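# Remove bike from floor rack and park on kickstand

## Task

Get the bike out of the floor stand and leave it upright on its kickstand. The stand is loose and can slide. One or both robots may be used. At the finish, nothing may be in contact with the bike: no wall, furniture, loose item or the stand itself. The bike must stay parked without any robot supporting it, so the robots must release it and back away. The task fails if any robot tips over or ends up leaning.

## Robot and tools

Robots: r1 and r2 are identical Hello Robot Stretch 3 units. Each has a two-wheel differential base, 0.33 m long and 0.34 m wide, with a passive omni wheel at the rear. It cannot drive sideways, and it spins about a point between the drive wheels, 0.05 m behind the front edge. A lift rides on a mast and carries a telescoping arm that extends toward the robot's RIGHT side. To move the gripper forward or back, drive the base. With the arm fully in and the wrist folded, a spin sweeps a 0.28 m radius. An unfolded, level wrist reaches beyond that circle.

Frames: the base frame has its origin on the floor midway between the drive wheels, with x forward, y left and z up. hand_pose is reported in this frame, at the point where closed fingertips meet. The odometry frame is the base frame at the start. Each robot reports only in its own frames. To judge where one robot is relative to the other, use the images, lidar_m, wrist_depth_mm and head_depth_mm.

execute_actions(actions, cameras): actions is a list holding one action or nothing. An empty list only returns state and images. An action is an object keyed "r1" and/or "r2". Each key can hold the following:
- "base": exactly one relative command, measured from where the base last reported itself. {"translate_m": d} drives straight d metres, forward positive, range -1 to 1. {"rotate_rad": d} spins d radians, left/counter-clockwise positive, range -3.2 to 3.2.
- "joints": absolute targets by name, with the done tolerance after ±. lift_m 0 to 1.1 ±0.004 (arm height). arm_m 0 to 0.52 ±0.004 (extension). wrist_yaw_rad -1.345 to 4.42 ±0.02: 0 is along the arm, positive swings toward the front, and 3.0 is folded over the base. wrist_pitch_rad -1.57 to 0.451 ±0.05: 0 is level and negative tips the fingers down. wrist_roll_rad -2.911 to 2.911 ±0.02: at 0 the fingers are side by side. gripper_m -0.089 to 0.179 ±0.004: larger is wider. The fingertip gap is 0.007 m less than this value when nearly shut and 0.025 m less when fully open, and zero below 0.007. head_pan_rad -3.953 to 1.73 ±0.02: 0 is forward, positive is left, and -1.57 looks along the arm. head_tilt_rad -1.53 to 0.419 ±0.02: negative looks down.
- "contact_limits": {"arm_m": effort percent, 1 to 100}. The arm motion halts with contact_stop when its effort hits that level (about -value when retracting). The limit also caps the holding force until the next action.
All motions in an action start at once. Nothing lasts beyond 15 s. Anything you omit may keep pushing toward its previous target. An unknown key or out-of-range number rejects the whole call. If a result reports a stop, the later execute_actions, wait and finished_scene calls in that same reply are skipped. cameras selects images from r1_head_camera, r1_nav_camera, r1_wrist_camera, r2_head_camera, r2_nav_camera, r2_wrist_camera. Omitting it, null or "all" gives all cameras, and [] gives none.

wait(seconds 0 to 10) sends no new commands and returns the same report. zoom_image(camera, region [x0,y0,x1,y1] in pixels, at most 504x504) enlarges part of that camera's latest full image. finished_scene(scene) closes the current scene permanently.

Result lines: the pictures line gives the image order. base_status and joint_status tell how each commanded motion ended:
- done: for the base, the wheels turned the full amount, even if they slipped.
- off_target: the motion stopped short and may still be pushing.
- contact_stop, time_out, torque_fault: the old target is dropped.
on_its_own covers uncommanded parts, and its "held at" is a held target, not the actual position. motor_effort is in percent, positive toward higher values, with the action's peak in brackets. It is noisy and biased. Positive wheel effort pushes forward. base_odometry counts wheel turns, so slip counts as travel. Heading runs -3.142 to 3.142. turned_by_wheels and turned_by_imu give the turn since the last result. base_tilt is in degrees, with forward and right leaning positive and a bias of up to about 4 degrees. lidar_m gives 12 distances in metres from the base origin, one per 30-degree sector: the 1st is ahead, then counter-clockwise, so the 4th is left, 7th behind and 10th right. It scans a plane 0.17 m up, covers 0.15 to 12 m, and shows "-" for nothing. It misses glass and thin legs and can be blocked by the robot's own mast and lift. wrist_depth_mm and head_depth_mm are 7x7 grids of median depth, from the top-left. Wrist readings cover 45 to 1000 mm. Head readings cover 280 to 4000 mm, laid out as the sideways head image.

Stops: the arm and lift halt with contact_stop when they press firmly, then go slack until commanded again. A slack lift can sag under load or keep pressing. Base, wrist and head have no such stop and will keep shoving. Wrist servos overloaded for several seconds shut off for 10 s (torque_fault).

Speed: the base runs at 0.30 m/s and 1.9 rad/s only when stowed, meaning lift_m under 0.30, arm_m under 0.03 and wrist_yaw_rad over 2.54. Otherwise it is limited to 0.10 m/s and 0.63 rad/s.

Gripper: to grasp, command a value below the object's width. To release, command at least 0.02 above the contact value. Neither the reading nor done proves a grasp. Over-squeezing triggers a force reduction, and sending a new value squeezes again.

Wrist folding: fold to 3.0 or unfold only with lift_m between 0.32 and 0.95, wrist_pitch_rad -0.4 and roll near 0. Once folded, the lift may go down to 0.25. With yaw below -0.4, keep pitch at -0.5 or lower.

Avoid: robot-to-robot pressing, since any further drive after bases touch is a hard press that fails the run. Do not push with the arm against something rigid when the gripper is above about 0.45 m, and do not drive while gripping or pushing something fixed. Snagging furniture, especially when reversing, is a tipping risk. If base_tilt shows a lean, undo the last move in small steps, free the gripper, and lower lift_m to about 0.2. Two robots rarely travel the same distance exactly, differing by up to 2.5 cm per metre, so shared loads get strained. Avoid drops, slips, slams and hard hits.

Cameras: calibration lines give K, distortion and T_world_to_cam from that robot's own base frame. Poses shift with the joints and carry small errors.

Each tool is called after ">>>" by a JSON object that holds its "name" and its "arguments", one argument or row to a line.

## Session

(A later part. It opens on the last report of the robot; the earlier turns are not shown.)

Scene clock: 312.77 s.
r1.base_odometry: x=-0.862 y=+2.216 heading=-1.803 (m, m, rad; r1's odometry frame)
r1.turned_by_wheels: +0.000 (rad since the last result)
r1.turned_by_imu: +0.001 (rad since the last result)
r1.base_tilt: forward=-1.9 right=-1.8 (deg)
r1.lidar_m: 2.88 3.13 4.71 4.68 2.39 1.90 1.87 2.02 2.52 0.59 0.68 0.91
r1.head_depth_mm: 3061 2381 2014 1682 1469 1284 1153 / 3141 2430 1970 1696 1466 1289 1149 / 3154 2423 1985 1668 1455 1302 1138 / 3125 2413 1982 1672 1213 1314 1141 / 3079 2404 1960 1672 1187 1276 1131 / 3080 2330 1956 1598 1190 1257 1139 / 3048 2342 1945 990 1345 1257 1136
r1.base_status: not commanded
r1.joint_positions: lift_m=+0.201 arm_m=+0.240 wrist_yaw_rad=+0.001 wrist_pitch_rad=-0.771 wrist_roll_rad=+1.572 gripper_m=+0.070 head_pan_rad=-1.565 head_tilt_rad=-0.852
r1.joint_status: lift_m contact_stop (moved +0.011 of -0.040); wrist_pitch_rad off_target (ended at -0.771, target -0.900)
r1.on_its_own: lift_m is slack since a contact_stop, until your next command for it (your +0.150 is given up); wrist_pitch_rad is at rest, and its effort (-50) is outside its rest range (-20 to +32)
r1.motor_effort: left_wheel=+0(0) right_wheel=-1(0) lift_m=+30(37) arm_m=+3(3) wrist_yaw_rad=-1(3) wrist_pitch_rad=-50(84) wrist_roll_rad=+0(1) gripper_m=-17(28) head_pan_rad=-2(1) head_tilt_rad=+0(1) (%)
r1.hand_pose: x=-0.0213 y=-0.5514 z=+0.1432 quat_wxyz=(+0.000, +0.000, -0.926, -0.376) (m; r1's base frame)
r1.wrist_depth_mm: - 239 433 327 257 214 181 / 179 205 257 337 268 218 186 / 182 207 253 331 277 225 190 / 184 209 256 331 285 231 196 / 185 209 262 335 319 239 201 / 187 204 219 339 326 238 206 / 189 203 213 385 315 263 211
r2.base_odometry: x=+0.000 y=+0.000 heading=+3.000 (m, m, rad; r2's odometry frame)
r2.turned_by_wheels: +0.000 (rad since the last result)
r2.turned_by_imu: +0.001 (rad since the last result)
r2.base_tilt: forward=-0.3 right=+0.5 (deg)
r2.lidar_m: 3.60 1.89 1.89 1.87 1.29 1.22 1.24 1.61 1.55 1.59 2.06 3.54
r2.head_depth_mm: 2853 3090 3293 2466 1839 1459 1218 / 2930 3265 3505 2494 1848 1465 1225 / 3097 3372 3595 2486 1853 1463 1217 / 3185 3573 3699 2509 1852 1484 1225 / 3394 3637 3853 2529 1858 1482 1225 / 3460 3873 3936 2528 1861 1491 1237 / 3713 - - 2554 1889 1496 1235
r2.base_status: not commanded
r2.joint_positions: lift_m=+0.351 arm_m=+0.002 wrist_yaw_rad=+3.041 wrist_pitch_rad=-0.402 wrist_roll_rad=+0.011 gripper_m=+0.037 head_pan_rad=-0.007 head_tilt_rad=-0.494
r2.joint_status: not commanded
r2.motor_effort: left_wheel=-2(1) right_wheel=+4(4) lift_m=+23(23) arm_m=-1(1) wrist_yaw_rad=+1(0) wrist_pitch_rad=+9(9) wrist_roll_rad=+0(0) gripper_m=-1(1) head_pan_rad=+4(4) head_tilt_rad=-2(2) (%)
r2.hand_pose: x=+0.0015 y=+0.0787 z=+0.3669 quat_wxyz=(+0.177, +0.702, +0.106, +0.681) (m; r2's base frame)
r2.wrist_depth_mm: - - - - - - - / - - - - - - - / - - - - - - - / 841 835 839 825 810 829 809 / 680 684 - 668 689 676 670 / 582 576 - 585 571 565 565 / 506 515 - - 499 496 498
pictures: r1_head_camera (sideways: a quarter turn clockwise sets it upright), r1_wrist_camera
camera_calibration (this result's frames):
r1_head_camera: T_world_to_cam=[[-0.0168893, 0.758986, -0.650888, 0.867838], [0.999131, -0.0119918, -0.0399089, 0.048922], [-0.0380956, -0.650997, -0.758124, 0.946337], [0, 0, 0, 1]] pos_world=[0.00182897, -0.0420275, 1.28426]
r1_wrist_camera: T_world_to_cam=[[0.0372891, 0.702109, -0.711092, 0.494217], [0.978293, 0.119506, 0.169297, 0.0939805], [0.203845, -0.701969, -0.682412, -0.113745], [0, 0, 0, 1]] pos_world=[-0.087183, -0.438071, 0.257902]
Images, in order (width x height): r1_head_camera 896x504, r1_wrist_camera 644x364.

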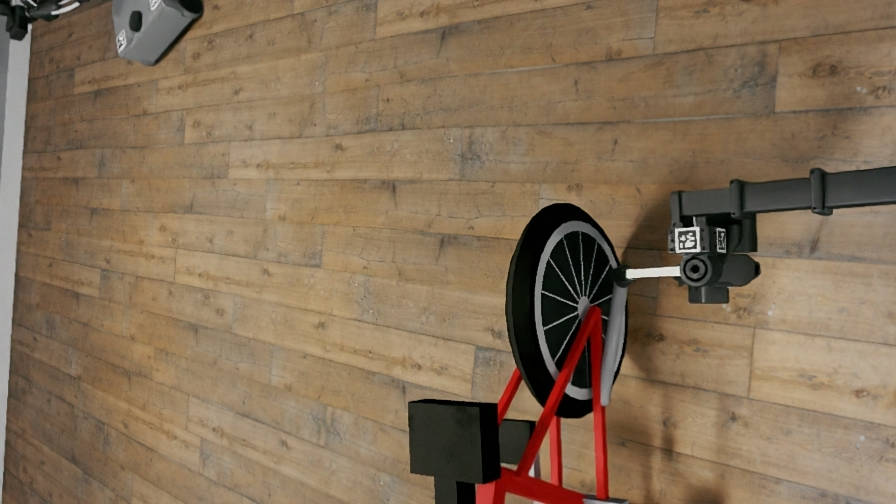

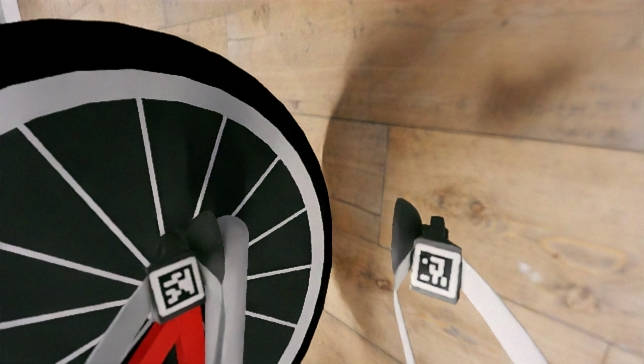

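>>> {"name": "execute_actions", "arguments": {
  "actions": [
    {"r1":{"joints":{"lift_m":0.1,"wrist_pitch_rad":-1.1,"arm_m":0.27}}}
  ],
  "cameras": ["r1_head_camera","r1_wrist_camera"]
}}

Scene clock: 317.37 s.
r1.base_odometry: x=-0.862 y=+2.216 heading=-1.803 (m, m, rad; r1's odometry frame)
r1.turned_by_wheels: +0.000 (rad since the last result)
r1.turned_by_imu: +0.001 (rad since the last result)
r1.base_tilt: forward=-1.9 right=-1.9 (deg)
r1.lidar_m: 2.88 3.12 4.69 4.68 2.39 1.90 1.87 2.02 2.51 0.67 0.69 0.91
r1.head_depth_mm: 3071 2380 2004 1688 1470 1290 1154 / 3177 2463 1988 1692 1453 1286 1153 / 3157 2424 1965 1676 1451 1278 1135 / 3096 2395 1973 1663 1234 1239 1140 / 3089 2382 1995 1678 1189 1267 1135 / 3029 2376 1951 1590 1188 1269 1128 / 3048 2358 1924 993 1274 1261 1126
r1.base_status: not commanded
r1.joint_positions: lift_m=+0.206 arm_m=+0.270 wrist_yaw_rad=-0.003 wrist_pitch_rad=-1.099 wrist_roll_rad=+1.572 gripper_m=+0.070 head_pan_rad=-1.565 head_tilt_rad=-0.852
r1.joint_status: lift_m contact_stop (moved +0.005 of -0.101); the others done
r1.on_its_own: lift_m is slack since a contact_stop, until your next command for it (your +0.100 is given up)
r1.motor_effort: left_wheel=+0(4) right_wheel=+0(8) lift_m=+35(35) arm_m=+2(4) wrist_yaw_rad=+4(8) wrist_pitch_rad=-1(46) wrist_roll_rad=-1(1) gripper_m=+0(15) head_pan_rad=-1(2) head_tilt_rad=+1(1) (%)
r1.hand_pose: x=-0.0218 y=-0.5095 z=+0.1052 quat_wxyz=(-0.001, -0.002, -0.853, -0.522) (m; r1's base frame)
r1.wrist_depth_mm: 400 340 287 249 220 199 180 / 206 346 303 260 229 204 184 / 200 247 310 268 236 210 188 / 200 246 316 280 243 217 194 / 200 247 303 290 261 224 199 / 204 245 - 305 272 227 205 / 203 237 361 319 269 244 212
r2.base_odometry: x=+0.000 y=+0.000 heading=+3.000 (m, m, rad; r2's odometry frame)
r2.turned_by_wheels: +0.000 (rad since the last result)
r2.turned_by_imu: +0.001 (rad since the last result)
r2.base_tilt: forward=-0.4 right=+0.4 (deg)
r2.lidar_m: 3.62 1.88 1.89 1.86 1.29 1.22 1.24 1.62 1.55 1.59 2.07 3.54
r2.head_depth_mm: 2846 3096 3308 2469 1826 1460 1216 / 2917 3229 3422 2466 1858 1476 1224 / 3044 3359 3572 2495 1848 1472 1226 / 3144 3502 3708 2510 1855 1489 1225 / 3361 3688 3924 2507 1866 1483 1234 / 3537 3946 3955 2560 1869 1486 1240 / 3724 - - 2553 1887 1500 1245
r2.base_status: not commanded
r2.joint_positions: lift_m=+0.351 arm_m=+0.002 wrist_yaw_rad=+3.041 wrist_pitch_rad=-0.402 wrist_roll_rad=+0.011 gripper_m=+0.037 head_pan_rad=-0.007 head_tilt_rad=-0.494
r2.joint_status: not commanded
r2.motor_effort: left_wheel=-2(2) right_wheel=+3(3) lift_m=+22(23) arm_m=+0(1) wrist_yaw_rad=+1(0) wrist_pitch_rad=+9(9) wrist_roll_rad=+0(0) gripper_m=-1(1) head_pan_rad=+3(4) head_tilt_rad=-3(2) (%)
r2.hand_pose: x=+0.0015 y=+0.0787 z=+0.3669 quat_wxyz=(+0.177, +0.702, +0.106, +0.681) (m; r2's base frame)
r2.wrist_depth_mm: - - - - - - - / - - - - - - - / - - - - - - - / 830 840 836 808 794 823 806 / 688 686 - 674 698 661 669 / 573 584 - 578 571 573 566 / 497 517 - - 501 502 494
pictures: r1_head_camera (sideways: a quarter turn clockwise sets it upright), r1_wrist_camera
camera_calibration (this result's frames):
r1_head_camera: T_world_to_cam=[[-0.0168893, 0.758986, -0.650888, 0.867838], [0.999131, -0.0119918, -0.0399089, 0.048922], [-0.0380956, -0.650997, -0.758124, 0.946337], [0, 0, 0, 1]] pos_world=[0.00182897, -0.0420275, 1.28426]
r1_wrist_camera: T_world_to_cam=[[0.0418232, 0.893375, -0.447361, 0.507562], [0.978582, 0.0537017, 0.198728, 0.0592701], [0.201562, -0.446091, -0.871995, 0.0401744], [0, 0, 0, 1]] pos_world=[-0.0873262, -0.438705, 0.250317]
Images, in order (width x height): r1_head_camera 896x504, r1_wrist_camera 644x364.

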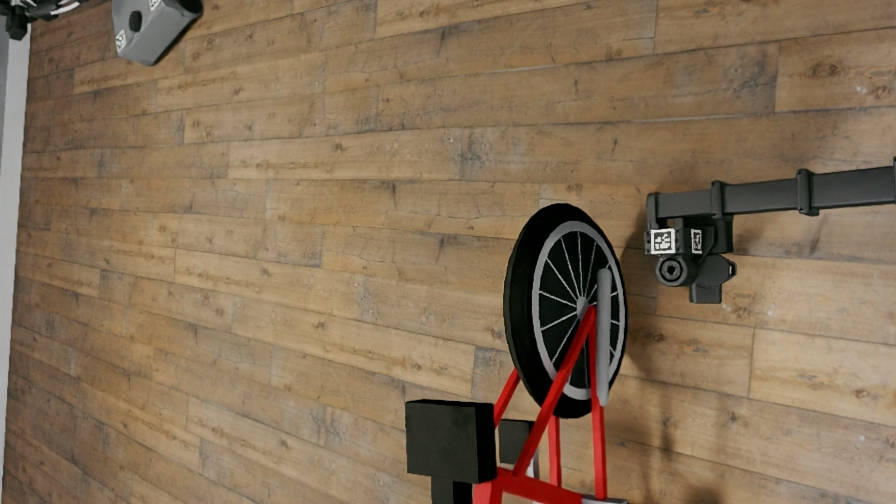

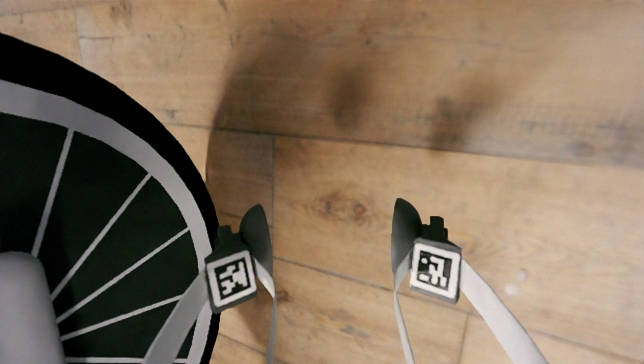

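>>> {"name": "execute_actions", "arguments": {
  "actions": [
    {"r1":{"joints":{"lift_m":0.19,"wrist_pitch_rad":-0.3,"arm_m":0.12}}}
  ],
  "cameras": []
}}

>>> {"name": "execute_actions", "arguments": {
  "actions": [
    {"r1":{"base":{"translate_m":0.02},"joints":{"arm_m":0.27}}}
  ],
  "cameras": []
}}

>>> {"name": "execute_actions", "arguments": {
  "actions": [
    {"r1":{"joints":{"wrist_pitch_rad":-0.85,"arm_m":0.36,"gripper_m":0.02}}}
  ],
  "cameras": ["r1_head_camera","r1_wrist_camera"]
}}

Scene clock: 331.10 s.
r1.base_odometry: x=-0.862 y=+2.216 heading=-1.803 (m, m, rad; r1's odometry frame)
r1.turned_by_wheels: +0.000 (rad since the last result)
r1.turned_by_imu: +0.001 (rad since the last result)
r1.base_tilt: forward=-1.9 right=-1.9 (deg)
r1.lidar_m: 2.88 3.12 4.70 4.65 2.38 1.90 1.88 2.02 2.52 0.67 0.69 0.91
r1.head_depth_mm: 3089 2389 1990 1723 1467 1297 1153 / 3171 2436 2003 1681 1459 1280 1149 / 3167 2393 2001 1674 1452 1280 1152 / 3085 2383 1967 1681 1229 1277 1102 / 3069 2393 1965 1661 1196 1274 1134 / 3089 2386 1942 1589 1188 1263 1134 / 3008 2367 1950 974 1278 1269 1134
r1.base_status: not commanded
r1.joint_positions: lift_m=+0.190 arm_m=+0.120 wrist_yaw_rad=-0.002 wrist_pitch_rad=-0.324 wrist_roll_rad=+1.572 gripper_m=+0.070 head_pan_rad=-1.565 head_tilt_rad=-0.852
r1.joint_status: all done
r1.motor_effort: left_wheel=+0(2) right_wheel=-1(2) lift_m=+32(34) arm_m=-2(1) wrist_yaw_rad=+1(3) wrist_pitch_rad=+9(51) wrist_roll_rad=-1(1) gripper_m=+0(12) head_pan_rad=-2(2) head_tilt_rad=+0(1) (%)
r1.hand_pose: x=-0.0218 y=-0.5004 z=+0.2240 quat_wxyz=(-0.001, -0.001, -0.987, -0.162) (m; r1's base frame)
r1.wrist_depth_mm: - - - 718 419 296 227 / - - 316 336 408 300 231 / - - 311 340 379 310 237 / - 301 316 346 385 318 240 / - 309 313 346 390 322 245 / - 320 - 358 405 317 251 / - - 341 372 485 361 254
r2.base_odometry: x=+0.000 y=+0.000 heading=+3.000 (m, m, rad; r2's odometry frame)
r2.turned_by_wheels: +0.000 (rad since the last result)
r2.turned_by_imu: +0.001 (rad since the last result)
r2.base_tilt: forward=-0.3 right=+0.4 (deg)
r2.lidar_m: 3.60 1.88 1.89 1.87 1.29 1.22 1.24 1.61 1.56 1.59 2.07 3.55
r2.head_depth_mm: 2827 3043 3274 2453 1822 1465 1222 / 2909 3300 3459 2464 1836 1463 1220 / 3039 3330 3563 2503 1866 1471 1221 / 3193 3463 3695 2513 1843 1480 1226 / 3355 3684 3911 2568 1870 1488 1227 / 3443 3870 3906 2598 1889 1500 1240 / 3748 - - 2516 1885 1500 1244
r2.base_status: not commanded
r2.joint_positions: lift_m=+0.351 arm_m=+0.002 wrist_yaw_rad=+3.041 wrist_pitch_rad=-0.402 wrist_roll_rad=+0.011 gripper_m=+0.037 head_pan_rad=-0.007 head_tilt_rad=-0.494
r2.joint_status: not commanded
r2.motor_effort: left_wheel=-2(2) right_wheel=+3(4) lift_m=+23(23) arm_m=+0(0) wrist_yaw_rad=+0(0) wrist_pitch_rad=+9(9) wrist_roll_rad=+0(0) gripper_m=-1(1) head_pan_rad=+3(4) head_tilt_rad=-2(3) (%)
r2.hand_pose: x=+0.0015 y=+0.0787 z=+0.3669 quat_wxyz=(+0.177, +0.702, +0.106, +0.681) (m; r2's base frame)
r2.wrist_depth_mm: - - - - - - - / - - - - - - - / - - - - - - - / 825 830 842 823 822 816 801 / 679 677 - 674 686 674 674 / 580 583 - 571 573 572 567 / 503 519 - - 500 500 492
pictures: none
No camera images: the call's "cameras" was empty. Leave "cameras" out to get every camera's image.

Scene clock: 333.47 s.
r1.base_odometry: x=-0.866 y=+2.197 heading=-1.803 (m, m, rad; r1's odometry frame)
r1.turned_by_wheels: +0.000 (rad since the last result)
r1.turned_by_imu: +0.000 (rad since the last result)
r1.base_tilt: forward=-2.0 right=-1.8 (deg)
r1.lidar_m: 2.87 3.10 4.67 4.67 2.41 1.92 1.89 2.04 2.52 0.67 0.69 0.91
r1.head_depth_mm: 3096 2374 2016 1696 1459 1288 1155 / 3191 2416 2003 1689 1475 1290 1149 / 3128 2438 1995 1687 1425 1285 1148 / 3133 2396 1972 1667 1207 1236 1145 / 3038 2386 1954 1667 1195 1273 1136 / 3074 2356 1962 1298 1246 1261 1133 / 3063 2365 1928 990 1236 1264 1128
r1.base_status: done
r1.joint_positions: lift_m=+0.190 arm_m=+0.269 wrist_yaw_rad=-0.002 wrist_pitch_rad=-0.345 wrist_roll_rad=+1.572 gripper_m=+0.070 head_pan_rad=-1.565 head_tilt_rad=-0.852
r1.joint_status: all done
r1.motor_effort: left_wheel=+0(6) right_wheel=-1(4) lift_m=+32(33) arm_m=+5(6) wrist_yaw_rad=+2(1) wrist_pitch_rad=+17(18) wrist_roll_rad=-1(1) gripper_m=-3(3) head_pan_rad=-2(2) head_tilt_rad=+1(1) (%)
r1.hand_pose: x=-0.0218 y=-0.6472 z=+0.2192 quat_wxyz=(-0.001, -0.001, -0.985, -0.172) (m; r1's base frame)
r1.wrist_depth_mm: - 169 167 183 201 285 222 / - 157 170 186 206 263 228 / 160 158 172 189 211 238 233 / 153 161 177 194 215 246 236 / 155 165 177 197 151 255 240 / 157 168 191 199 160 268 246 / 161 169 188 184 237 262 249
r2.base_odometry: x=+0.000 y=+0.000 heading=+3.000 (m, m, rad; r2's odometry frame)
r2.turned_by_wheels: +0.000 (rad since the last result)
r2.turned_by_imu: +0.000 (rad since the last result)
r2.base_tilt: forward=-0.3 right=+0.5 (deg)
r2.lidar_m: 3.61 1.88 1.89 1.87 1.29 1.22 1.24 1.62 1.56 1.59 2.07 3.54
r2.head_depth_mm: 2815 3106 3332 2454 1844 1457 1218 / 2975 3144 3410 2460 1834 1448 1218 / 3083 3329 3549 2464 1847 1477 1219 / 3225 3520 3728 2541 1870 1482 1224 / 3355 3757 3920 2529 1872 1480 1228 / 3488 3798 3916 2536 1883 1494 1238 / 3738 - - 2512 1899 1502 1244
r2.base_status: not commanded
r2.joint_positions: lift_m=+0.351 arm_m=+0.002 wrist_yaw_rad=+3.041 wrist_pitch_rad=-0.402 wrist_roll_rad=+0.011 gripper_m=+0.037 head_pan_rad=-0.007 head_tilt_rad=-0.494
r2.joint_status: not commanded
r2.motor_effort: left_wheel=-2(2) right_wheel=+3(3) lift_m=+23(23) arm_m=-1(1) wrist_yaw_rad=+0(0) wrist_pitch_rad=+9(9) wrist_roll_rad=+0(0) gripper_m=-1(1) head_pan_rad=+4(4) head_tilt_rad=-2(2) (%)
r2.hand_pose: x=+0.0015 y=+0.0787 z=+0.3669 quat_wxyz=(+0.177, +0.702, +0.106, +0.681) (m; r2's base frame)
r2.wrist_depth_mm: - - - - - - - / - - - - - - - / - - - - - - - / 830 824 856 816 807 818 824 / 682 667 - 667 687 675 672 / 575 585 - 571 579 567 571 / 507 513 - - 498 497 497
pictures: none
No camera images: the call's "cameras" was empty. Leave "cameras" out to get every camera's image.

Scene clock: 336.30 s.
r1.base_odometry: x=-0.866 y=+2.197 heading=-1.803 (m, m, rad; r1's odometry frame)
r1.turned_by_wheels: +0.000 (rad since the last result)
r1.turned_by_imu: -0.031 (rad since the last result)
r1.base_tilt: forward=-3.0 right=-3.4 (deg)
r1.lidar_m: 2.87 3.05 4.51 4.65 2.46 1.92 1.89 2.02 2.53 0.61 0.65 0.89
r1.head_depth_mm: 2979 2472 2076 1743 1491 1304 1159 / 3425 2602 2068 1730 1486 1306 1159 / 3494 2609 2082 1729 1470 1303 1161 / 3402 2591 2071 1718 1196 1271 1159 / 3390 2547 2089 1712 1195 1301 1151 / 3359 2528 2052 1681 1221 1286 1150 / 3449 2495 2065 1018 1258 1294 1145
r1.base_status: not commanded
r1.joint_positions: lift_m=+0.191 arm_m=+0.359 wrist_yaw_rad=+0.008 wrist_pitch_rad=-0.877 wrist_roll_rad=+1.572 gripper_m=+0.020 head_pan_rad=-1.567 head_tilt_rad=-0.845
r1.joint_status: all done
r1.motor_effort: left_wheel=+0(29) right_wheel=-1(21) lift_m=+12(32) arm_m=+10(20) wrist_yaw_rad=-6(11) wrist_pitch_rad=+11(80) wrist_roll_rad=-1(1) gripper_m=-9(100) head_pan_rad=-2(2) head_tilt_rad=-3(4) (%)
r1.hand_pose: x=-0.0204 y=-0.6487 z=+0.1169 quat_wxyz=(+0.001, +0.003, -0.905, -0.425) (m; r1's base frame)
r1.wrist_depth_mm: 113 129 162 298 250 210 182 / 114 129 160 238 257 218 188 / 114 130 161 211 269 223 192 / 114 130 161 212 275 230 197 / 114 131 157 214 273 239 203 / 115 131 153 107 289 246 209 / 115 131 169 112 303 246 214
r2.base_odometry: x=+0.000 y=+0.000 heading=+3.000 (m, m, rad; r2's odometry frame)
r2.turned_by_wheels: +0.000 (rad since the last result)
r2.turned_by_imu: +0.000 (rad since the last result)
r2.base_tilt: forward=-0.4 right=+0.5 (deg)
r2.lidar_m: 3.62 1.88 1.88 1.86 1.29 1.22 1.24 1.62 1.56 1.59 2.06 3.54
r2.head_depth_mm: 2859 3110 3273 2457 1848 1461 1223 / 2944 3223 3500 2498 1843 1467 1218 / 3044 3342 3524 2525 1867 1474 1221 / 3165 3579 3730 2529 1857 1478 1227 / 3368 3661 3835 2502 1850 1492 1233 / 3545 3929 3919 2549 1892 1481 1235 / 3648 - - 2524 1904 1489 1242
r2.base_status: not commanded
r2.joint_positions: lift_m=+0.351 arm_m=+0.002 wrist_yaw_rad=+3.041 wrist_pitch_rad=-0.402 wrist_roll_rad=+0.011 gripper_m=+0.037 head_pan_rad=-0.007 head_tilt_rad=-0.494
r2.joint_status: not commanded
r2.motor_effort: left_wheel=-2(2) right_wheel=+4(3) lift_m=+23(23) arm_m=+0(1) wrist_yaw_rad=+0(1) wrist_pitch_rad=+9(9) wrist_roll_rad=+1(0) gripper_m=+0(0) head_pan_rad=+4(4) head_tilt_rad=-2(3) (%)
r2.hand_pose: x=+0.0015 y=+0.0787 z=+0.3669 quat_wxyz=(+0.177, +0.702, +0.106, +0.681) (m; r2's base frame)
r2.wrist_depth_mm: - - - - - - - / - - - - - - - / - - - - - - - / 840 830 838 809 813 818 806 / 685 674 - 675 697 671 659 / 582 579 - 571 573 569 564 / 507 517 - - 499 497 494
pictures: r1_head_camera (sideways: a quarter turn clockwise sets it upright), r1_wrist_camera
camera_calibration (this result's frames):
r1_head_camera: T_world_to_cam=[[-0.0152085, 0.754689, -0.655906, 0.874366], [0.999104, -0.014446, -0.0397879, 0.048765], [-0.0395028, -0.655924, -0.753793, 0.940713], [0, 0, 0, 1]] pos_world=[0.00173732, -0.042134, 1.28455]
r1_wrist_camera: T_world_to_cam=[[0.0327825, 0.773799, -0.632583, 0.581001], [0.977603, 0.106822, 0.181332, 0.0994915], [0.207888, -0.624359, -0.752966, -0.141472], [0, 0, 0, 1]] pos_world=[-0.0868995, -0.548535, 0.242967]
Images, in order (width x height): r1_head_camera 896x504, r1_wrist_camera 644x364.

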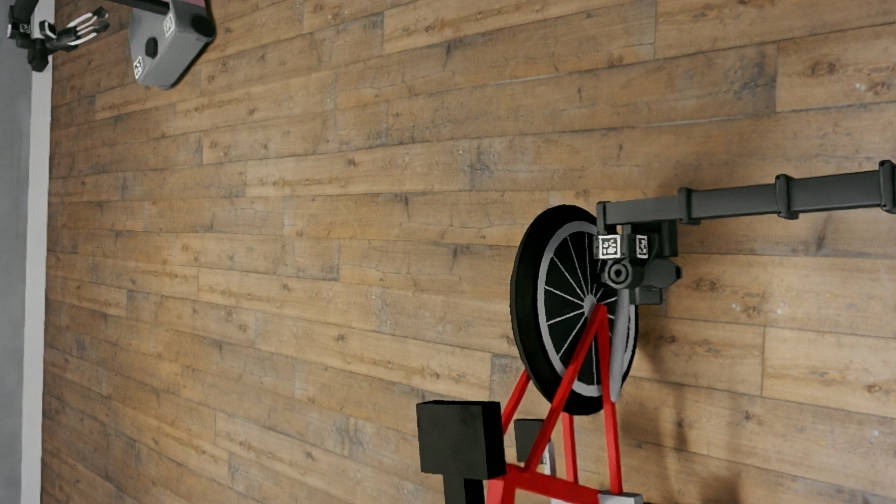

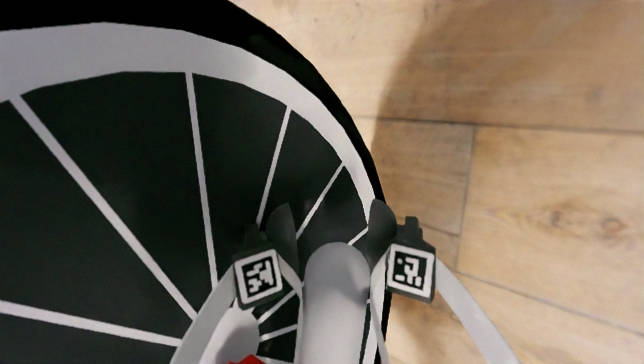

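>>> {"name": "execute_actions", "arguments": {
  "actions": [
    {"r1":{"base":{"translate_m":0.04},"joints":{"arm_m":0.335,"lift_m":0.16}}}
  ],
  "cameras": ["r1_head_camera","r1_wrist_camera"]
}}

Scene clock: 345.20 s.
r1.base_odometry: x=-0.875 y=+2.158 heading=-1.804 (m, m, rad; r1's odometry frame)
r1.turned_by_wheels: -0.001 (rad since the last result)
r1.turned_by_imu: -0.035 (rad since the last result)
r1.base_tilt: forward=-2.0 right=-1.9 (deg)
r1.lidar_m: 2.83 3.00 4.27 4.67 2.59 1.97 1.92 2.03 2.53 0.59 0.67 0.86
r1.head_depth_mm: 2519 2414 2021 1706 1479 1298 1152 / 3270 2466 2028 1679 1467 1290 1151 / 3194 2440 2005 1710 1464 1286 1143 / 3155 2428 1995 1682 1187 1245 1144 / 3162 2430 1976 1664 1179 1280 1138 / 3091 2427 1992 1609 1192 1270 1140 / 3099 2416 1951 955 1277 1266 1130
r1.base_status: done
r1.joint_positions: lift_m=+0.197 arm_m=+0.335 wrist_yaw_rad=-0.023 wrist_pitch_rad=-0.807 wrist_roll_rad=+1.578 gripper_m=+0.020 head_pan_rad=-1.567 head_tilt_rad=-0.845
r1.joint_status: lift_m contact_stop (moved +0.007 of -0.031); the others done
r1.on_its_own: lift_m is slack since a contact_stop, until your next command for it (your +0.160 is given up); wrist_yaw_rad is at rest, and its effort (+21) is outside its rest range (-12 to +12)
r1.motor_effort: left_wheel=-9(18) right_wheel=+14(21) lift_m=+35(35) arm_m=+0(7) wrist_yaw_rad=+21(23) wrist_pitch_rad=-17(18) wrist_roll_rad=-3(4) gripper_m=-11(10) head_pan_rad=-2(2) head_tilt_rad=-3(3) (%)
r1.hand_pose: x=-0.0251 y=-0.6396 z=+0.1343 quat_wxyz=(-0.007, -0.012, -0.919, -0.393) (m; r1's base frame)
r1.wrist_depth_mm: 125 142 183 308 248 206 176 / 124 140 172 294 256 212 181 / 123 140 171 220 266 219 185 / 123 139 169 217 269 224 190 / 122 138 162 200 270 232 195 / 122 138 158 104 266 238 202 / 121 135 166 110 290 239 206
r2.base_odometry: x=+0.000 y=+0.000 heading=+3.000 (m, m, rad; r2's odometry frame)
r2.turned_by_wheels: +0.000 (rad since the last result)
r2.turned_by_imu: +0.001 (rad since the last result)
r2.base_tilt: forward=-0.3 right=+0.4 (deg)
r2.lidar_m: 3.60 1.89 1.88 1.86 1.29 1.21 1.24 1.61 1.56 1.59 2.06 3.55
r2.head_depth_mm: 2868 3040 3268 2476 1841 1461 1214 / 2948 3198 3448 2487 1838 1468 1223 / 3063 3328 3534 2477 1845 1478 1226 / 3174 3517 3734 2491 1868 1480 1235 / 3348 3706 3825 2537 1881 1487 1240 / 3590 3890 - 2544 1877 1496 1242 / 3706 - - 2543 1879 1502 1234
r2.base_status: not commanded
r2.joint_positions: lift_m=+0.351 arm_m=+0.002 wrist_yaw_rad=+3.041 wrist_pitch_rad=-0.402 wrist_roll_rad=+0.011 gripper_m=+0.037 head_pan_rad=-0.007 head_tilt_rad=-0.494
r2.joint_status: not commanded
r2.motor_effort: left_wheel=-2(2) right_wheel=+3(3) lift_m=+23(23) arm_m=+0(1) wrist_yaw_rad=+0(0) wrist_pitch_rad=+9(9) wrist_roll_rad=+0(0) gripper_m=+0(1) head_pan_rad=+4(4) head_tilt_rad=-2(3) (%)
r2.hand_pose: x=+0.0015 y=+0.0787 z=+0.3669 quat_wxyz=(+0.177, +0.702, +0.106, +0.681) (m; r2's base frame)
r2.wrist_depth_mm: - - - - - - - / - - - - - - - / - - - - - - - / 820 822 855 818 822 832 800 / 696 686 - 671 703 672 672 / 583 582 - 573 572 569 568 / 504 513 - - 504 496 494
pictures: r1_head_camera (sideways: a quarter turn clockwise sets it upright), r1_wrist_camera
camera_calibration (this result's frames):
r1_head_camera: T_world_to_cam=[[-0.0152085, 0.754689, -0.655907, 0.874367], [0.999104, -0.0144461, -0.0397879, 0.048765], [-0.0395028, -0.655924, -0.753792, 0.940713], [0, 0, 0, 1]] pos_world=[0.00173732, -0.042134, 1.28455]
r1_wrist_camera: T_world_to_cam=[[0.0605121, 0.725886, -0.685148, 0.562224], [0.980351, 0.0858905, 0.177582, 0.0871598], [0.187752, -0.682431, -0.706425, -0.165641], [0, 0, 0, 1]] pos_world=[-0.0883691, -0.528635, 0.252716]
Images, in order (width x height): r1_head_camera 896x504, r1_wrist_camera 644x364.

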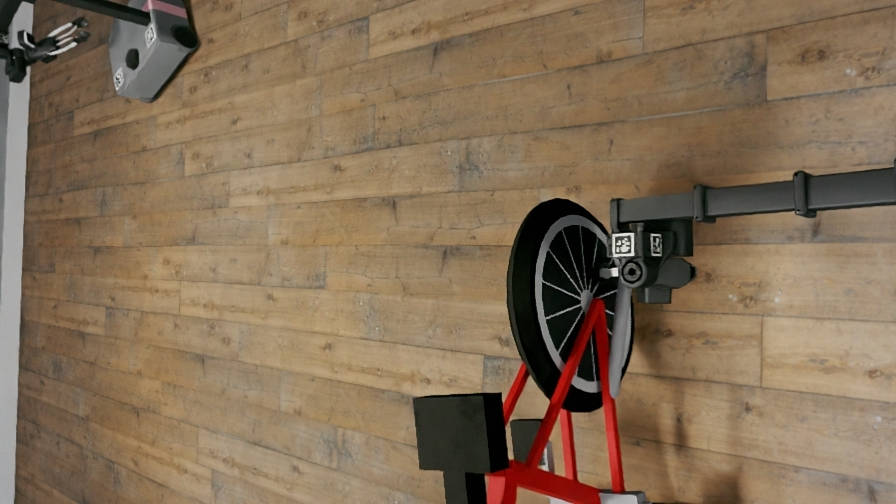

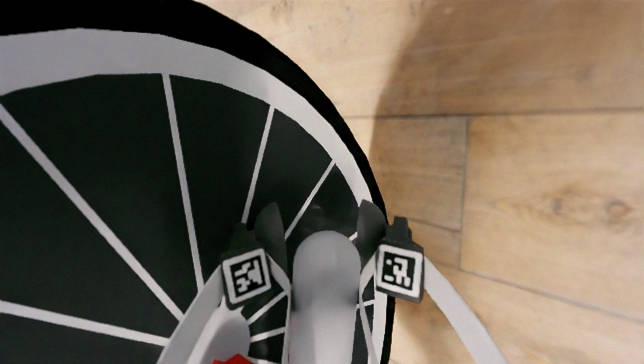

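>>> {"name": "execute_actions", "arguments": {
  "actions": [
    {"r1":{"joints":{"lift_m":0.13,"wrist_pitch_rad":-0.45,"wrist_yaw_rad":0,"arm_m":0.29}}}
  ],
  "cameras": []
}}

>>> {"name": "execute_actions", "arguments": {
  "actions": [
    {"r1":{"joints":{"wrist_pitch_rad":-0.85,"arm_m":0.34}}}
  ],
  "cameras": ["r1_head_camera","r1_wrist_camera"]
}}

Scene clock: 355.87 s.
r1.base_odometry: x=-0.875 y=+2.158 heading=-1.803 (m, m, rad; r1's odometry frame)
r1.turned_by_wheels: +0.001 (rad since the last result)
r1.turned_by_imu: +0.002 (rad since the last result)
r1.base_tilt: forward=-2.0 right=-1.8 (deg)
r1.lidar_m: 2.83 2.99 4.29 4.67 2.59 1.97 1.92 2.03 2.54 0.66 0.67 0.85
r1.head_depth_mm: 2539 2389 2017 1708 1460 1293 1149 / 3159 2482 2003 1702 1475 1288 1150 / 3155 2475 2015 1682 1428 1290 1151 / 3129 2392 2004 1681 1189 1233 1146 / 3137 2385 1974 1667 1173 1283 1141 / 3100 2404 1970 1646 1176 1271 1134 / 3120 2415 1965 973 1253 1262 1135
r1.base_status: not commanded
r1.joint_positions: lift_m=+0.196 arm_m=+0.291 wrist_yaw_rad=-0.036 wrist_pitch_rad=-0.499 wrist_roll_rad=+1.576 gripper_m=+0.020 head_pan_rad=-1.567 head_tilt_rad=-0.845
r1.joint_status: lift_m contact_stop (moved -0.002 of -0.067); wrist_yaw_rad off_target (ended at -0.036, target +0.000); the others done
r1.on_its_own: wrist_yaw_rad is held at -0.040, not at your +0.000, by its stall guard, which is not easing now; lift_m is slack since a contact_stop, until your next command for it (your +0.130 is given up)
r1.motor_effort: left_wheel=+4(5) right_wheel=-5(5) lift_m=+36(35) arm_m=-6(5) wrist_yaw_rad=-3(4) wrist_pitch_rad=+19(50) wrist_roll_rad=-3(3) gripper_m=-7(14) head_pan_rad=-2(1) head_tilt_rad=-3(3) (%)
r1.hand_pose: x=-0.0290 y=-0.6490 z=+0.1903 quat_wxyz=(-0.007, -0.018, -0.969, -0.247) (m; r1's base frame)
r1.wrist_depth_mm: - 159 173 221 328 249 201 / 139 147 167 194 294 254 204 / 133 147 166 193 230 261 209 / 134 146 166 194 231 261 214 / 134 146 166 138 245 266 218 / 134 147 164 139 226 269 223 / 134 146 171 163 233 271 228
r2.base_odometry: x=+0.000 y=+0.000 heading=+3.000 (m, m, rad; r2's odometry frame)
r2.turned_by_wheels: +0.000 (rad since the last result)
r2.turned_by_imu: +0.001 (rad since the last result)
r2.base_tilt: forward=-0.4 right=+0.5 (deg)
r2.lidar_m: 3.63 1.88 1.89 1.87 1.29 1.21 1.25 1.61 1.55 1.59 2.07 3.54
r2.head_depth_mm: 2849 3071 3320 2443 1824 1463 1212 / 2937 3247 3447 2449 1856 1466 1219 / 3054 3360 3518 2503 1862 1477 1213 / 3137 3504 3737 2504 1882 1476 1231 / 3349 3713 3821 2539 1878 1487 1227 / 3562 3883 3933 2543 1887 1492 1233 / 3655 - - 2557 1897 1487 1247
r2.base_status: not commanded
r2.joint_positions: lift_m=+0.351 arm_m=+0.002 wrist_yaw_rad=+3.041 wrist_pitch_rad=-0.402 wrist_roll_rad=+0.011 gripper_m=+0.037 head_pan_rad=-0.007 head_tilt_rad=-0.494
r2.joint_status: not commanded
r2.motor_effort: left_wheel=-2(2) right_wheel=+3(4) lift_m=+23(23) arm_m=-1(1) wrist_yaw_rad=+0(1) wrist_pitch_rad=+9(9) wrist_roll_rad=+0(0) gripper_m=-1(0) head_pan_rad=+4(4) head_tilt_rad=-2(2) (%)
r2.hand_pose: x=+0.0015 y=+0.0787 z=+0.3669 quat_wxyz=(+0.177, +0.702, +0.106, +0.681) (m; r2's base frame)
r2.wrist_depth_mm: - - - - - - - / - - - - - - - / - - - - - - - / 841 818 849 815 810 821 808 / 685 687 - 675 690 669 663 / 582 575 - 569 575 573 564 / 494 514 - - 498 496 492
pictures: none
No camera images: the call's "cameras" was empty. Leave "cameras" out to get every camera's image.

not run: a stop came earlier in this reply.

>>> {"name": "execute_actions", "arguments": {
  "actions": [
    {"r1":{"joints":{"gripper_m":0.07,"lift_m":0.19,"wrist_pitch_rad":-0.32}}}
  ],
  "cameras": []
}}

>>> {"name": "execute_actions", "arguments": {
  "actions": [
    {"r1":{"joints":{"arm_m":0.1,"wrist_yaw_rad":0}}}
  ],
  "cameras": []
}}

>>> {"name": "execute_actions", "arguments": {
  "actions": [
    {"r1":{"base":{"rotate_rad":0.066},"joints":{"lift_m":0.13,"wrist_pitch_rad":-0.03}}}
  ],
  "cameras": ["r1_head_camera","r1_wrist_camera"]
}}

Scene clock: 376.57 s.
r1.base_odometry: x=-0.875 y=+2.158 heading=-1.803 (m, m, rad; r1's odometry frame)
r1.turned_by_wheels: +0.000 (rad since the last result)
r1.turned_by_imu: +0.001 (rad since the last result)
r1.base_tilt: forward=-2.0 right=-1.8 (deg)
r1.lidar_m: 2.84 2.99 4.27 4.65 2.59 1.97 1.92 2.03 2.53 0.66 0.68 0.86
r1.head_depth_mm: 2973 2409 2011 1706 1464 1292 1148 / 3293 2502 2016 1703 1460 1286 1153 / 3198 2440 2002 1692 1426 1281 1155 / 3223 2421 1990 1673 1215 1230 1142 / 3176 2418 1988 1673 1177 1288 1139 / 3130 2418 1958 1617 1193 1270 1142 / 3074 2397 1955 960 1278 1263 1132
r1.base_status: not commanded
r1.joint_positions: lift_m=+0.190 arm_m=+0.290 wrist_yaw_rad=-0.036 wrist_pitch_rad=-0.434 wrist_roll_rad=+1.576 gripper_m=+0.070 head_pan_rad=-1.567 head_tilt_rad=-0.845
r1.joint_status: wrist_pitch_rad off_target (ended at -0.434, target -0.320); the others done
r1.on_its_own: wrist_yaw_rad is held at -0.040, not at your +0.000, by its stall guard, which is not easing now; wrist_pitch_rad is at rest, and its effort (+45) is outside its rest range (-20 to +32)
r1.motor_effort: left_wheel=+2(4) right_wheel=-3(5) lift_m=+37(37) arm_m=+1(5) wrist_yaw_rad=-4(3) wrist_pitch_rad=+45(47) wrist_roll_rad=-3(3) gripper_m=+13(91) head_pan_rad=-2(1) head_tilt_rad=-3(3) (%)
r1.hand_pose: x=-0.0294 y=-0.6570 z=+0.1988 quat_wxyz=(-0.006, -0.018, -0.976, -0.216) (m; r1's base frame)
r1.wrist_depth_mm: - - 175 200 334 256 205 / - 152 166 187 223 265 212 / 140 150 166 188 217 261 213 / 139 150 167 189 218 254 218 / 140 151 165 144 212 255 222 / 140 151 163 149 211 260 226 / 140 151 172 171 222 255 232
r2.base_odometry: x=+0.000 y=+0.000 heading=+3.000 (m, m, rad; r2's odometry frame)
r2.turned_by_wheels: +0.000 (rad since the last result)
r2.turned_by_imu: +0.001 (rad since the last result)
r2.base_tilt: forward=-0.4 right=+0.5 (deg)
r2.lidar_m: 3.63 1.88 1.89 1.87 1.29 1.22 1.24 1.61 1.55 1.59 2.06 3.54
r2.head_depth_mm: 2823 3080 3381 2423 1827 1452 1215 / 2954 3250 3458 2477 1858 1461 1214 / 3035 3312 3521 2490 1854 1460 1231 / 3192 3515 3670 2504 1836 1475 1242 / 3297 3731 3825 2541 1855 1477 1221 / 3501 3908 - 2550 1886 1493 1238 / 3609 - - 2573 1885 1503 1243
r2.base_status: not commanded
r2.joint_positions: lift_m=+0.351 arm_m=+0.002 wrist_yaw_rad=+3.041 wrist_pitch_rad=-0.402 wrist_roll_rad=+0.011 gripper_m=+0.037 head_pan_rad=-0.007 head_tilt_rad=-0.494
r2.joint_status: not commanded
r2.motor_effort: left_wheel=-2(2) right_wheel=+3(3) lift_m=+23(23) arm_m=-1(1) wrist_yaw_rad=+0(0) wrist_pitch_rad=+9(9) wrist_roll_rad=+0(0) gripper_m=-1(0) head_pan_rad=+4(4) head_tilt_rad=-2(2) (%)
r2.hand_pose: x=+0.0015 y=+0.0787 z=+0.3669 quat_wxyz=(+0.177, +0.702, +0.106, +0.681) (m; r2's base frame)
r2.wrist_depth_mm: - - - - - - - / - - - - - - - / - - - - - - - / 837 827 836 842 829 806 809 / 687 673 - 673 696 678 671 / 576 580 - 576 568 571 573 / 498 521 - - 498 494 496
pictures: none
No camera images: the call's "cameras" was empty. Leave "cameras" out to get every camera's image.

Scene clock: 379.20 s.
r1.base_odometry: x=-0.875 y=+2.158 heading=-1.803 (m, m, rad; r1's odometry frame)
r1.turned_by_wheels: +0.000 (rad since the last result)
r1.turned_by_imu: +0.000 (rad since the last result)
r1.base_tilt: forward=-2.0 right=-1.9 (deg)
r1.lidar_m: 2.84 3.00 4.29 4.67 2.59 1.97 1.93 2.03 2.54 0.66 0.68 0.85
r1.head_depth_mm: 2513 2396 2003 1704 1468 1296 1155 / 3216 2507 2026 1696 1472 1294 1149 / 3215 2460 1998 1696 1430 1287 1152 / 3171 2455 2012 1678 1213 1280 - / 3147 2398 1963 1684 1173 1278 1140 / 3150 2416 1984 1629 1190 1265 1127 / 3097 2392 1964 957 1280 1272 1134
r1.base_status: not commanded
r1.joint_positions: lift_m=+0.190 arm_m=+0.100 wrist_yaw_rad=-0.002 wrist_pitch_rad=-0.344 wrist_roll_rad=+1.576 gripper_m=+0.070 head_pan_rad=-1.567 head_tilt_rad=-0.845
r1.joint_status: all done
r1.on_its_own: wrist_pitch_rad moved +0.090 to your old target -0.320
r1.motor_effort: left_wheel=+0(2) right_wheel=+0(5) lift_m=+37(37) arm_m=-3(4) wrist_yaw_rad=+2(17) wrist_pitch_rad=+9(45) wrist_roll_rad=-2(3) gripper_m=+1(12) head_pan_rad=-2(2) head_tilt_rad=-2(2) (%)
r1.hand_pose: x=-0.0220 y=-0.4783 z=+0.2194 quat_wxyz=(-0.003, -0.002, -0.985, -0.171) (m; r1's base frame)
r1.wrist_depth_mm: - - - 667 399 288 225 / - - 336 373 418 293 227 / - 320 334 369 399 305 233 / - 317 341 371 400 309 234 / - 318 334 378 405 318 240 / - 326 - 381 421 312 246 / - - 350 387 507 353 251
r2.base_odometry: x=+0.000 y=+0.000 heading=+3.000 (m, m, rad; r2's odometry frame)
r2.turned_by_wheels: +0.000 (rad since the last result)
r2.turned_by_imu: +0.000 (rad since the last result)
r2.base_tilt: forward=-0.4 right=+0.5 (deg)
r2.lidar_m: 3.62 1.88 1.88 1.86 1.29 1.21 1.24 1.61 1.56 1.59 2.07 3.53
r2.head_depth_mm: 2806 3053 3267 2453 1829 1465 1219 / 2922 3234 3391 2484 1844 1466 1221 / 3056 3372 3588 2501 1861 1480 1228 / 3182 3484 3738 2503 1876 1487 1227 / 3327 3701 3933 2500 1891 1487 1230 / 3516 3903 3865 2542 1892 1494 1241 / 3711 - - 2530 1891 1502 1246
r2.base_status: not commanded
r2.joint_positions: lift_m=+0.351 arm_m=+0.002 wrist_yaw_rad=+3.041 wrist_pitch_rad=-0.402 wrist_roll_rad=+0.011 gripper_m=+0.037 head_pan_rad=-0.007 head_tilt_rad=-0.494
r2.joint_status: not commanded
r2.motor_effort: left_wheel=-2(2) right_wheel=+3(3) lift_m=+22(23) arm_m=+0(0) wrist_yaw_rad=+0(0) wrist_pitch_rad=+9(9) wrist_roll_rad=+0(0) gripper_m=+0(0) head_pan_rad=+4(4) head_tilt_rad=-2(2) (%)
r2.hand_pose: x=+0.0015 y=+0.0787 z=+0.3669 quat_wxyz=(+0.177, +0.702, +0.106, +0.681) (m; r2's base frame)
r2.wrist_depth_mm: - - - - - - - / - - - - - - - / - - - - - - - / 823 832 833 812 822 825 810 / 681 682 - 677 685 674 673 / 573 582 - 571 577 577 569 / 500 519 - - 496 496 496
pictures: none
No camera images: the call's "cameras" was empty. Leave "cameras" out to get every camera's image.

Scene clock: 380.57 s.
r1.base_odometry: x=-0.875 y=+2.158 heading=-1.737 (m, m, rad; r1's odometry frame)
r1.turned_by_wheels: +0.066 (rad since the last result)
r1.turned_by_imu: +0.067 (rad since the last result)
r1.base_tilt: forward=-2.0 right=-1.8 (deg)
r1.lidar_m: 2.83 3.06 4.65 4.68 2.45 1.95 1.92 2.08 0.70 0.66 0.83 0.90
r1.head_depth_mm: 3225 2449 2040 1710 1468 1289 1150 / 3252 2477 2005 1678 1466 1295 1142 / 3206 2439 1981 1680 1398 1279 1160 / 3153 2465 1995 1676 1187 1286 - / 3095 2436 1976 1672 1173 1275 1137 / 3154 2430 1965 979 1360 1274 1135 / 3134 2358 1953 1023 1262 1264 1125
r1.base_status: done
r1.joint_positions: lift_m=+0.130 arm_m=+0.100 wrist_yaw_rad=-0.002 wrist_pitch_rad=-0.057 wrist_roll_rad=+1.576 gripper_m=+0.070 head_pan_rad=-1.567 head_tilt_rad=-0.845
r1.joint_status: all done
r1.motor_effort: left_wheel=-2(6) right_wheel=+1(4) lift_m=+27(31) arm_m=-2(2) wrist_yaw_rad=+3(2) wrist_pitch_rad=+10(11) wrist_roll_rad=-3(3) gripper_m=+1(1) head_pan_rad=-1(2) head_tilt_rad=-2(3) (%)
r1.hand_pose: x=-0.0219 y=-0.4997 z=+0.2300 quat_wxyz=(-0.002, -0.001, -1.000, -0.029) (m; r1's base frame)
r1.wrist_depth_mm: - - - 311 319 351 246 / - - 315 319 325 332 247 / - - 321 327 333 333 252 / - - 331 332 342 350 258 / - - 335 338 346 354 262 / - - - 353 362 367 264 / 336 - - - 681 433 266
r2.base_odometry: x=+0.000 y=+0.000 heading=+3.000 (m, m, rad; r2's odometry frame)
r2.turned_by_wheels: +0.000 (rad since the last result)
r2.turned_by_imu: +0.000 (rad since the last result)
r2.base_tilt: forward=-0.4 right=+0.5 (deg)
r2.lidar_m: 3.62 1.88 1.88 1.86 1.29 1.22 1.24 1.61 1.55 1.59 2.07 3.53
r2.head_depth_mm: 2823 3146 3262 2497 1839 1472 1220 / 2909 3206 3471 2487 1839 1457 1227 / 3087 3361 3631 2511 1840 1472 1238 / 3232 3506 3735 2524 1846 1491 1223 / 3304 3648 3905 2553 1879 1482 1235 / 3494 3898 3918 2540 1881 1484 1236 / 3671 - - 2553 1871 1508 1245
r2.base_status: not commanded
r2.joint_positions: lift_m=+0.351 arm_m=+0.002 wrist_yaw_rad=+3.041 wrist_pitch_rad=-0.402 wrist_roll_rad=+0.011 gripper_m=+0.037 head_pan_rad=-0.007 head_tilt_rad=-0.494
r2.joint_status: not commanded
r2.motor_effort: left_wheel=-2(1) right_wheel=+3(3) lift_m=+23(22) arm_m=-1(1) wrist_yaw_rad=+0(1) wrist_pitch_rad=+9(9) wrist_roll_rad=+0(0) gripper_m=-1(0) head_pan_rad=+3(4) head_tilt_rad=-2(2) (%)
r2.hand_pose: x=+0.0015 y=+0.0787 z=+0.3669 quat_wxyz=(+0.177, +0.702, +0.106, +0.681) (m; r2's base frame)
r2.wrist_depth_mm: - - - - - - - / - - - - - - - / - - - - - - - / 816 834 826 815 815 811 808 / 689 680 - 672 672 669 670 / 576 580 - 569 583 577 573 / 508 521 - - 500 496 499
pictures: r1_head_camera (sideways: a quarter turn clockwise sets it upright), r1_wrist_camera
camera_calibration (this result's frames):
r1_head_camera: T_world_to_cam=[[-0.0152084, 0.754688, -0.655907, 0.874367], [0.999104, -0.0144462, -0.0397879, 0.048765], [-0.0395028, -0.655924, -0.753792, 0.940712], [0, 0, 0, 1]] pos_world=[0.00173731, -0.042134, 1.28455]
r1_wrist_camera: T_world_to_cam=[[0.0425666, 0.0650497, -0.996974, 0.267191], [0.978532, 0.19869, 0.0547432, 0.139572], [0.20165, -0.977901, -0.0551956, -0.300287], [0, 0, 0, 1]] pos_world=[-0.0873958, -0.338763, 0.242167]
Images, in order (width x height): r1_head_camera 896x504, r1_wrist_camera 644x364.

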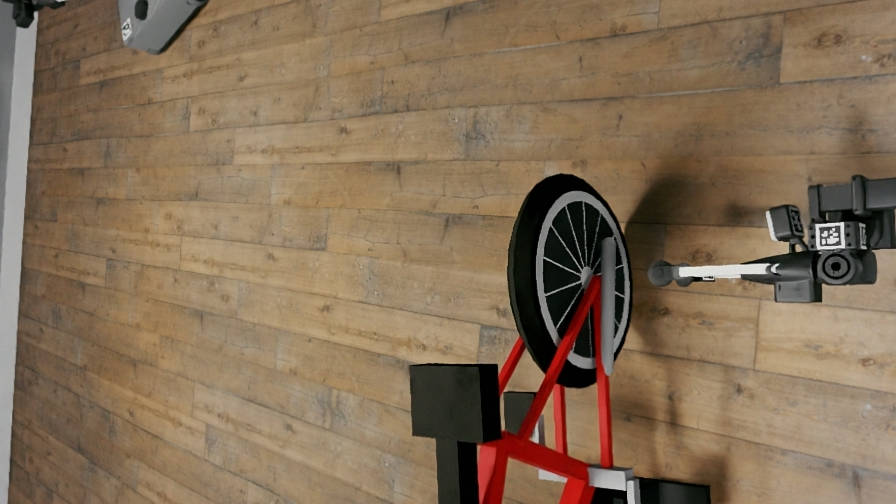

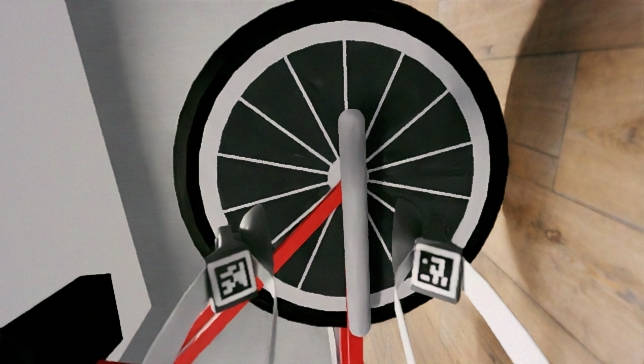

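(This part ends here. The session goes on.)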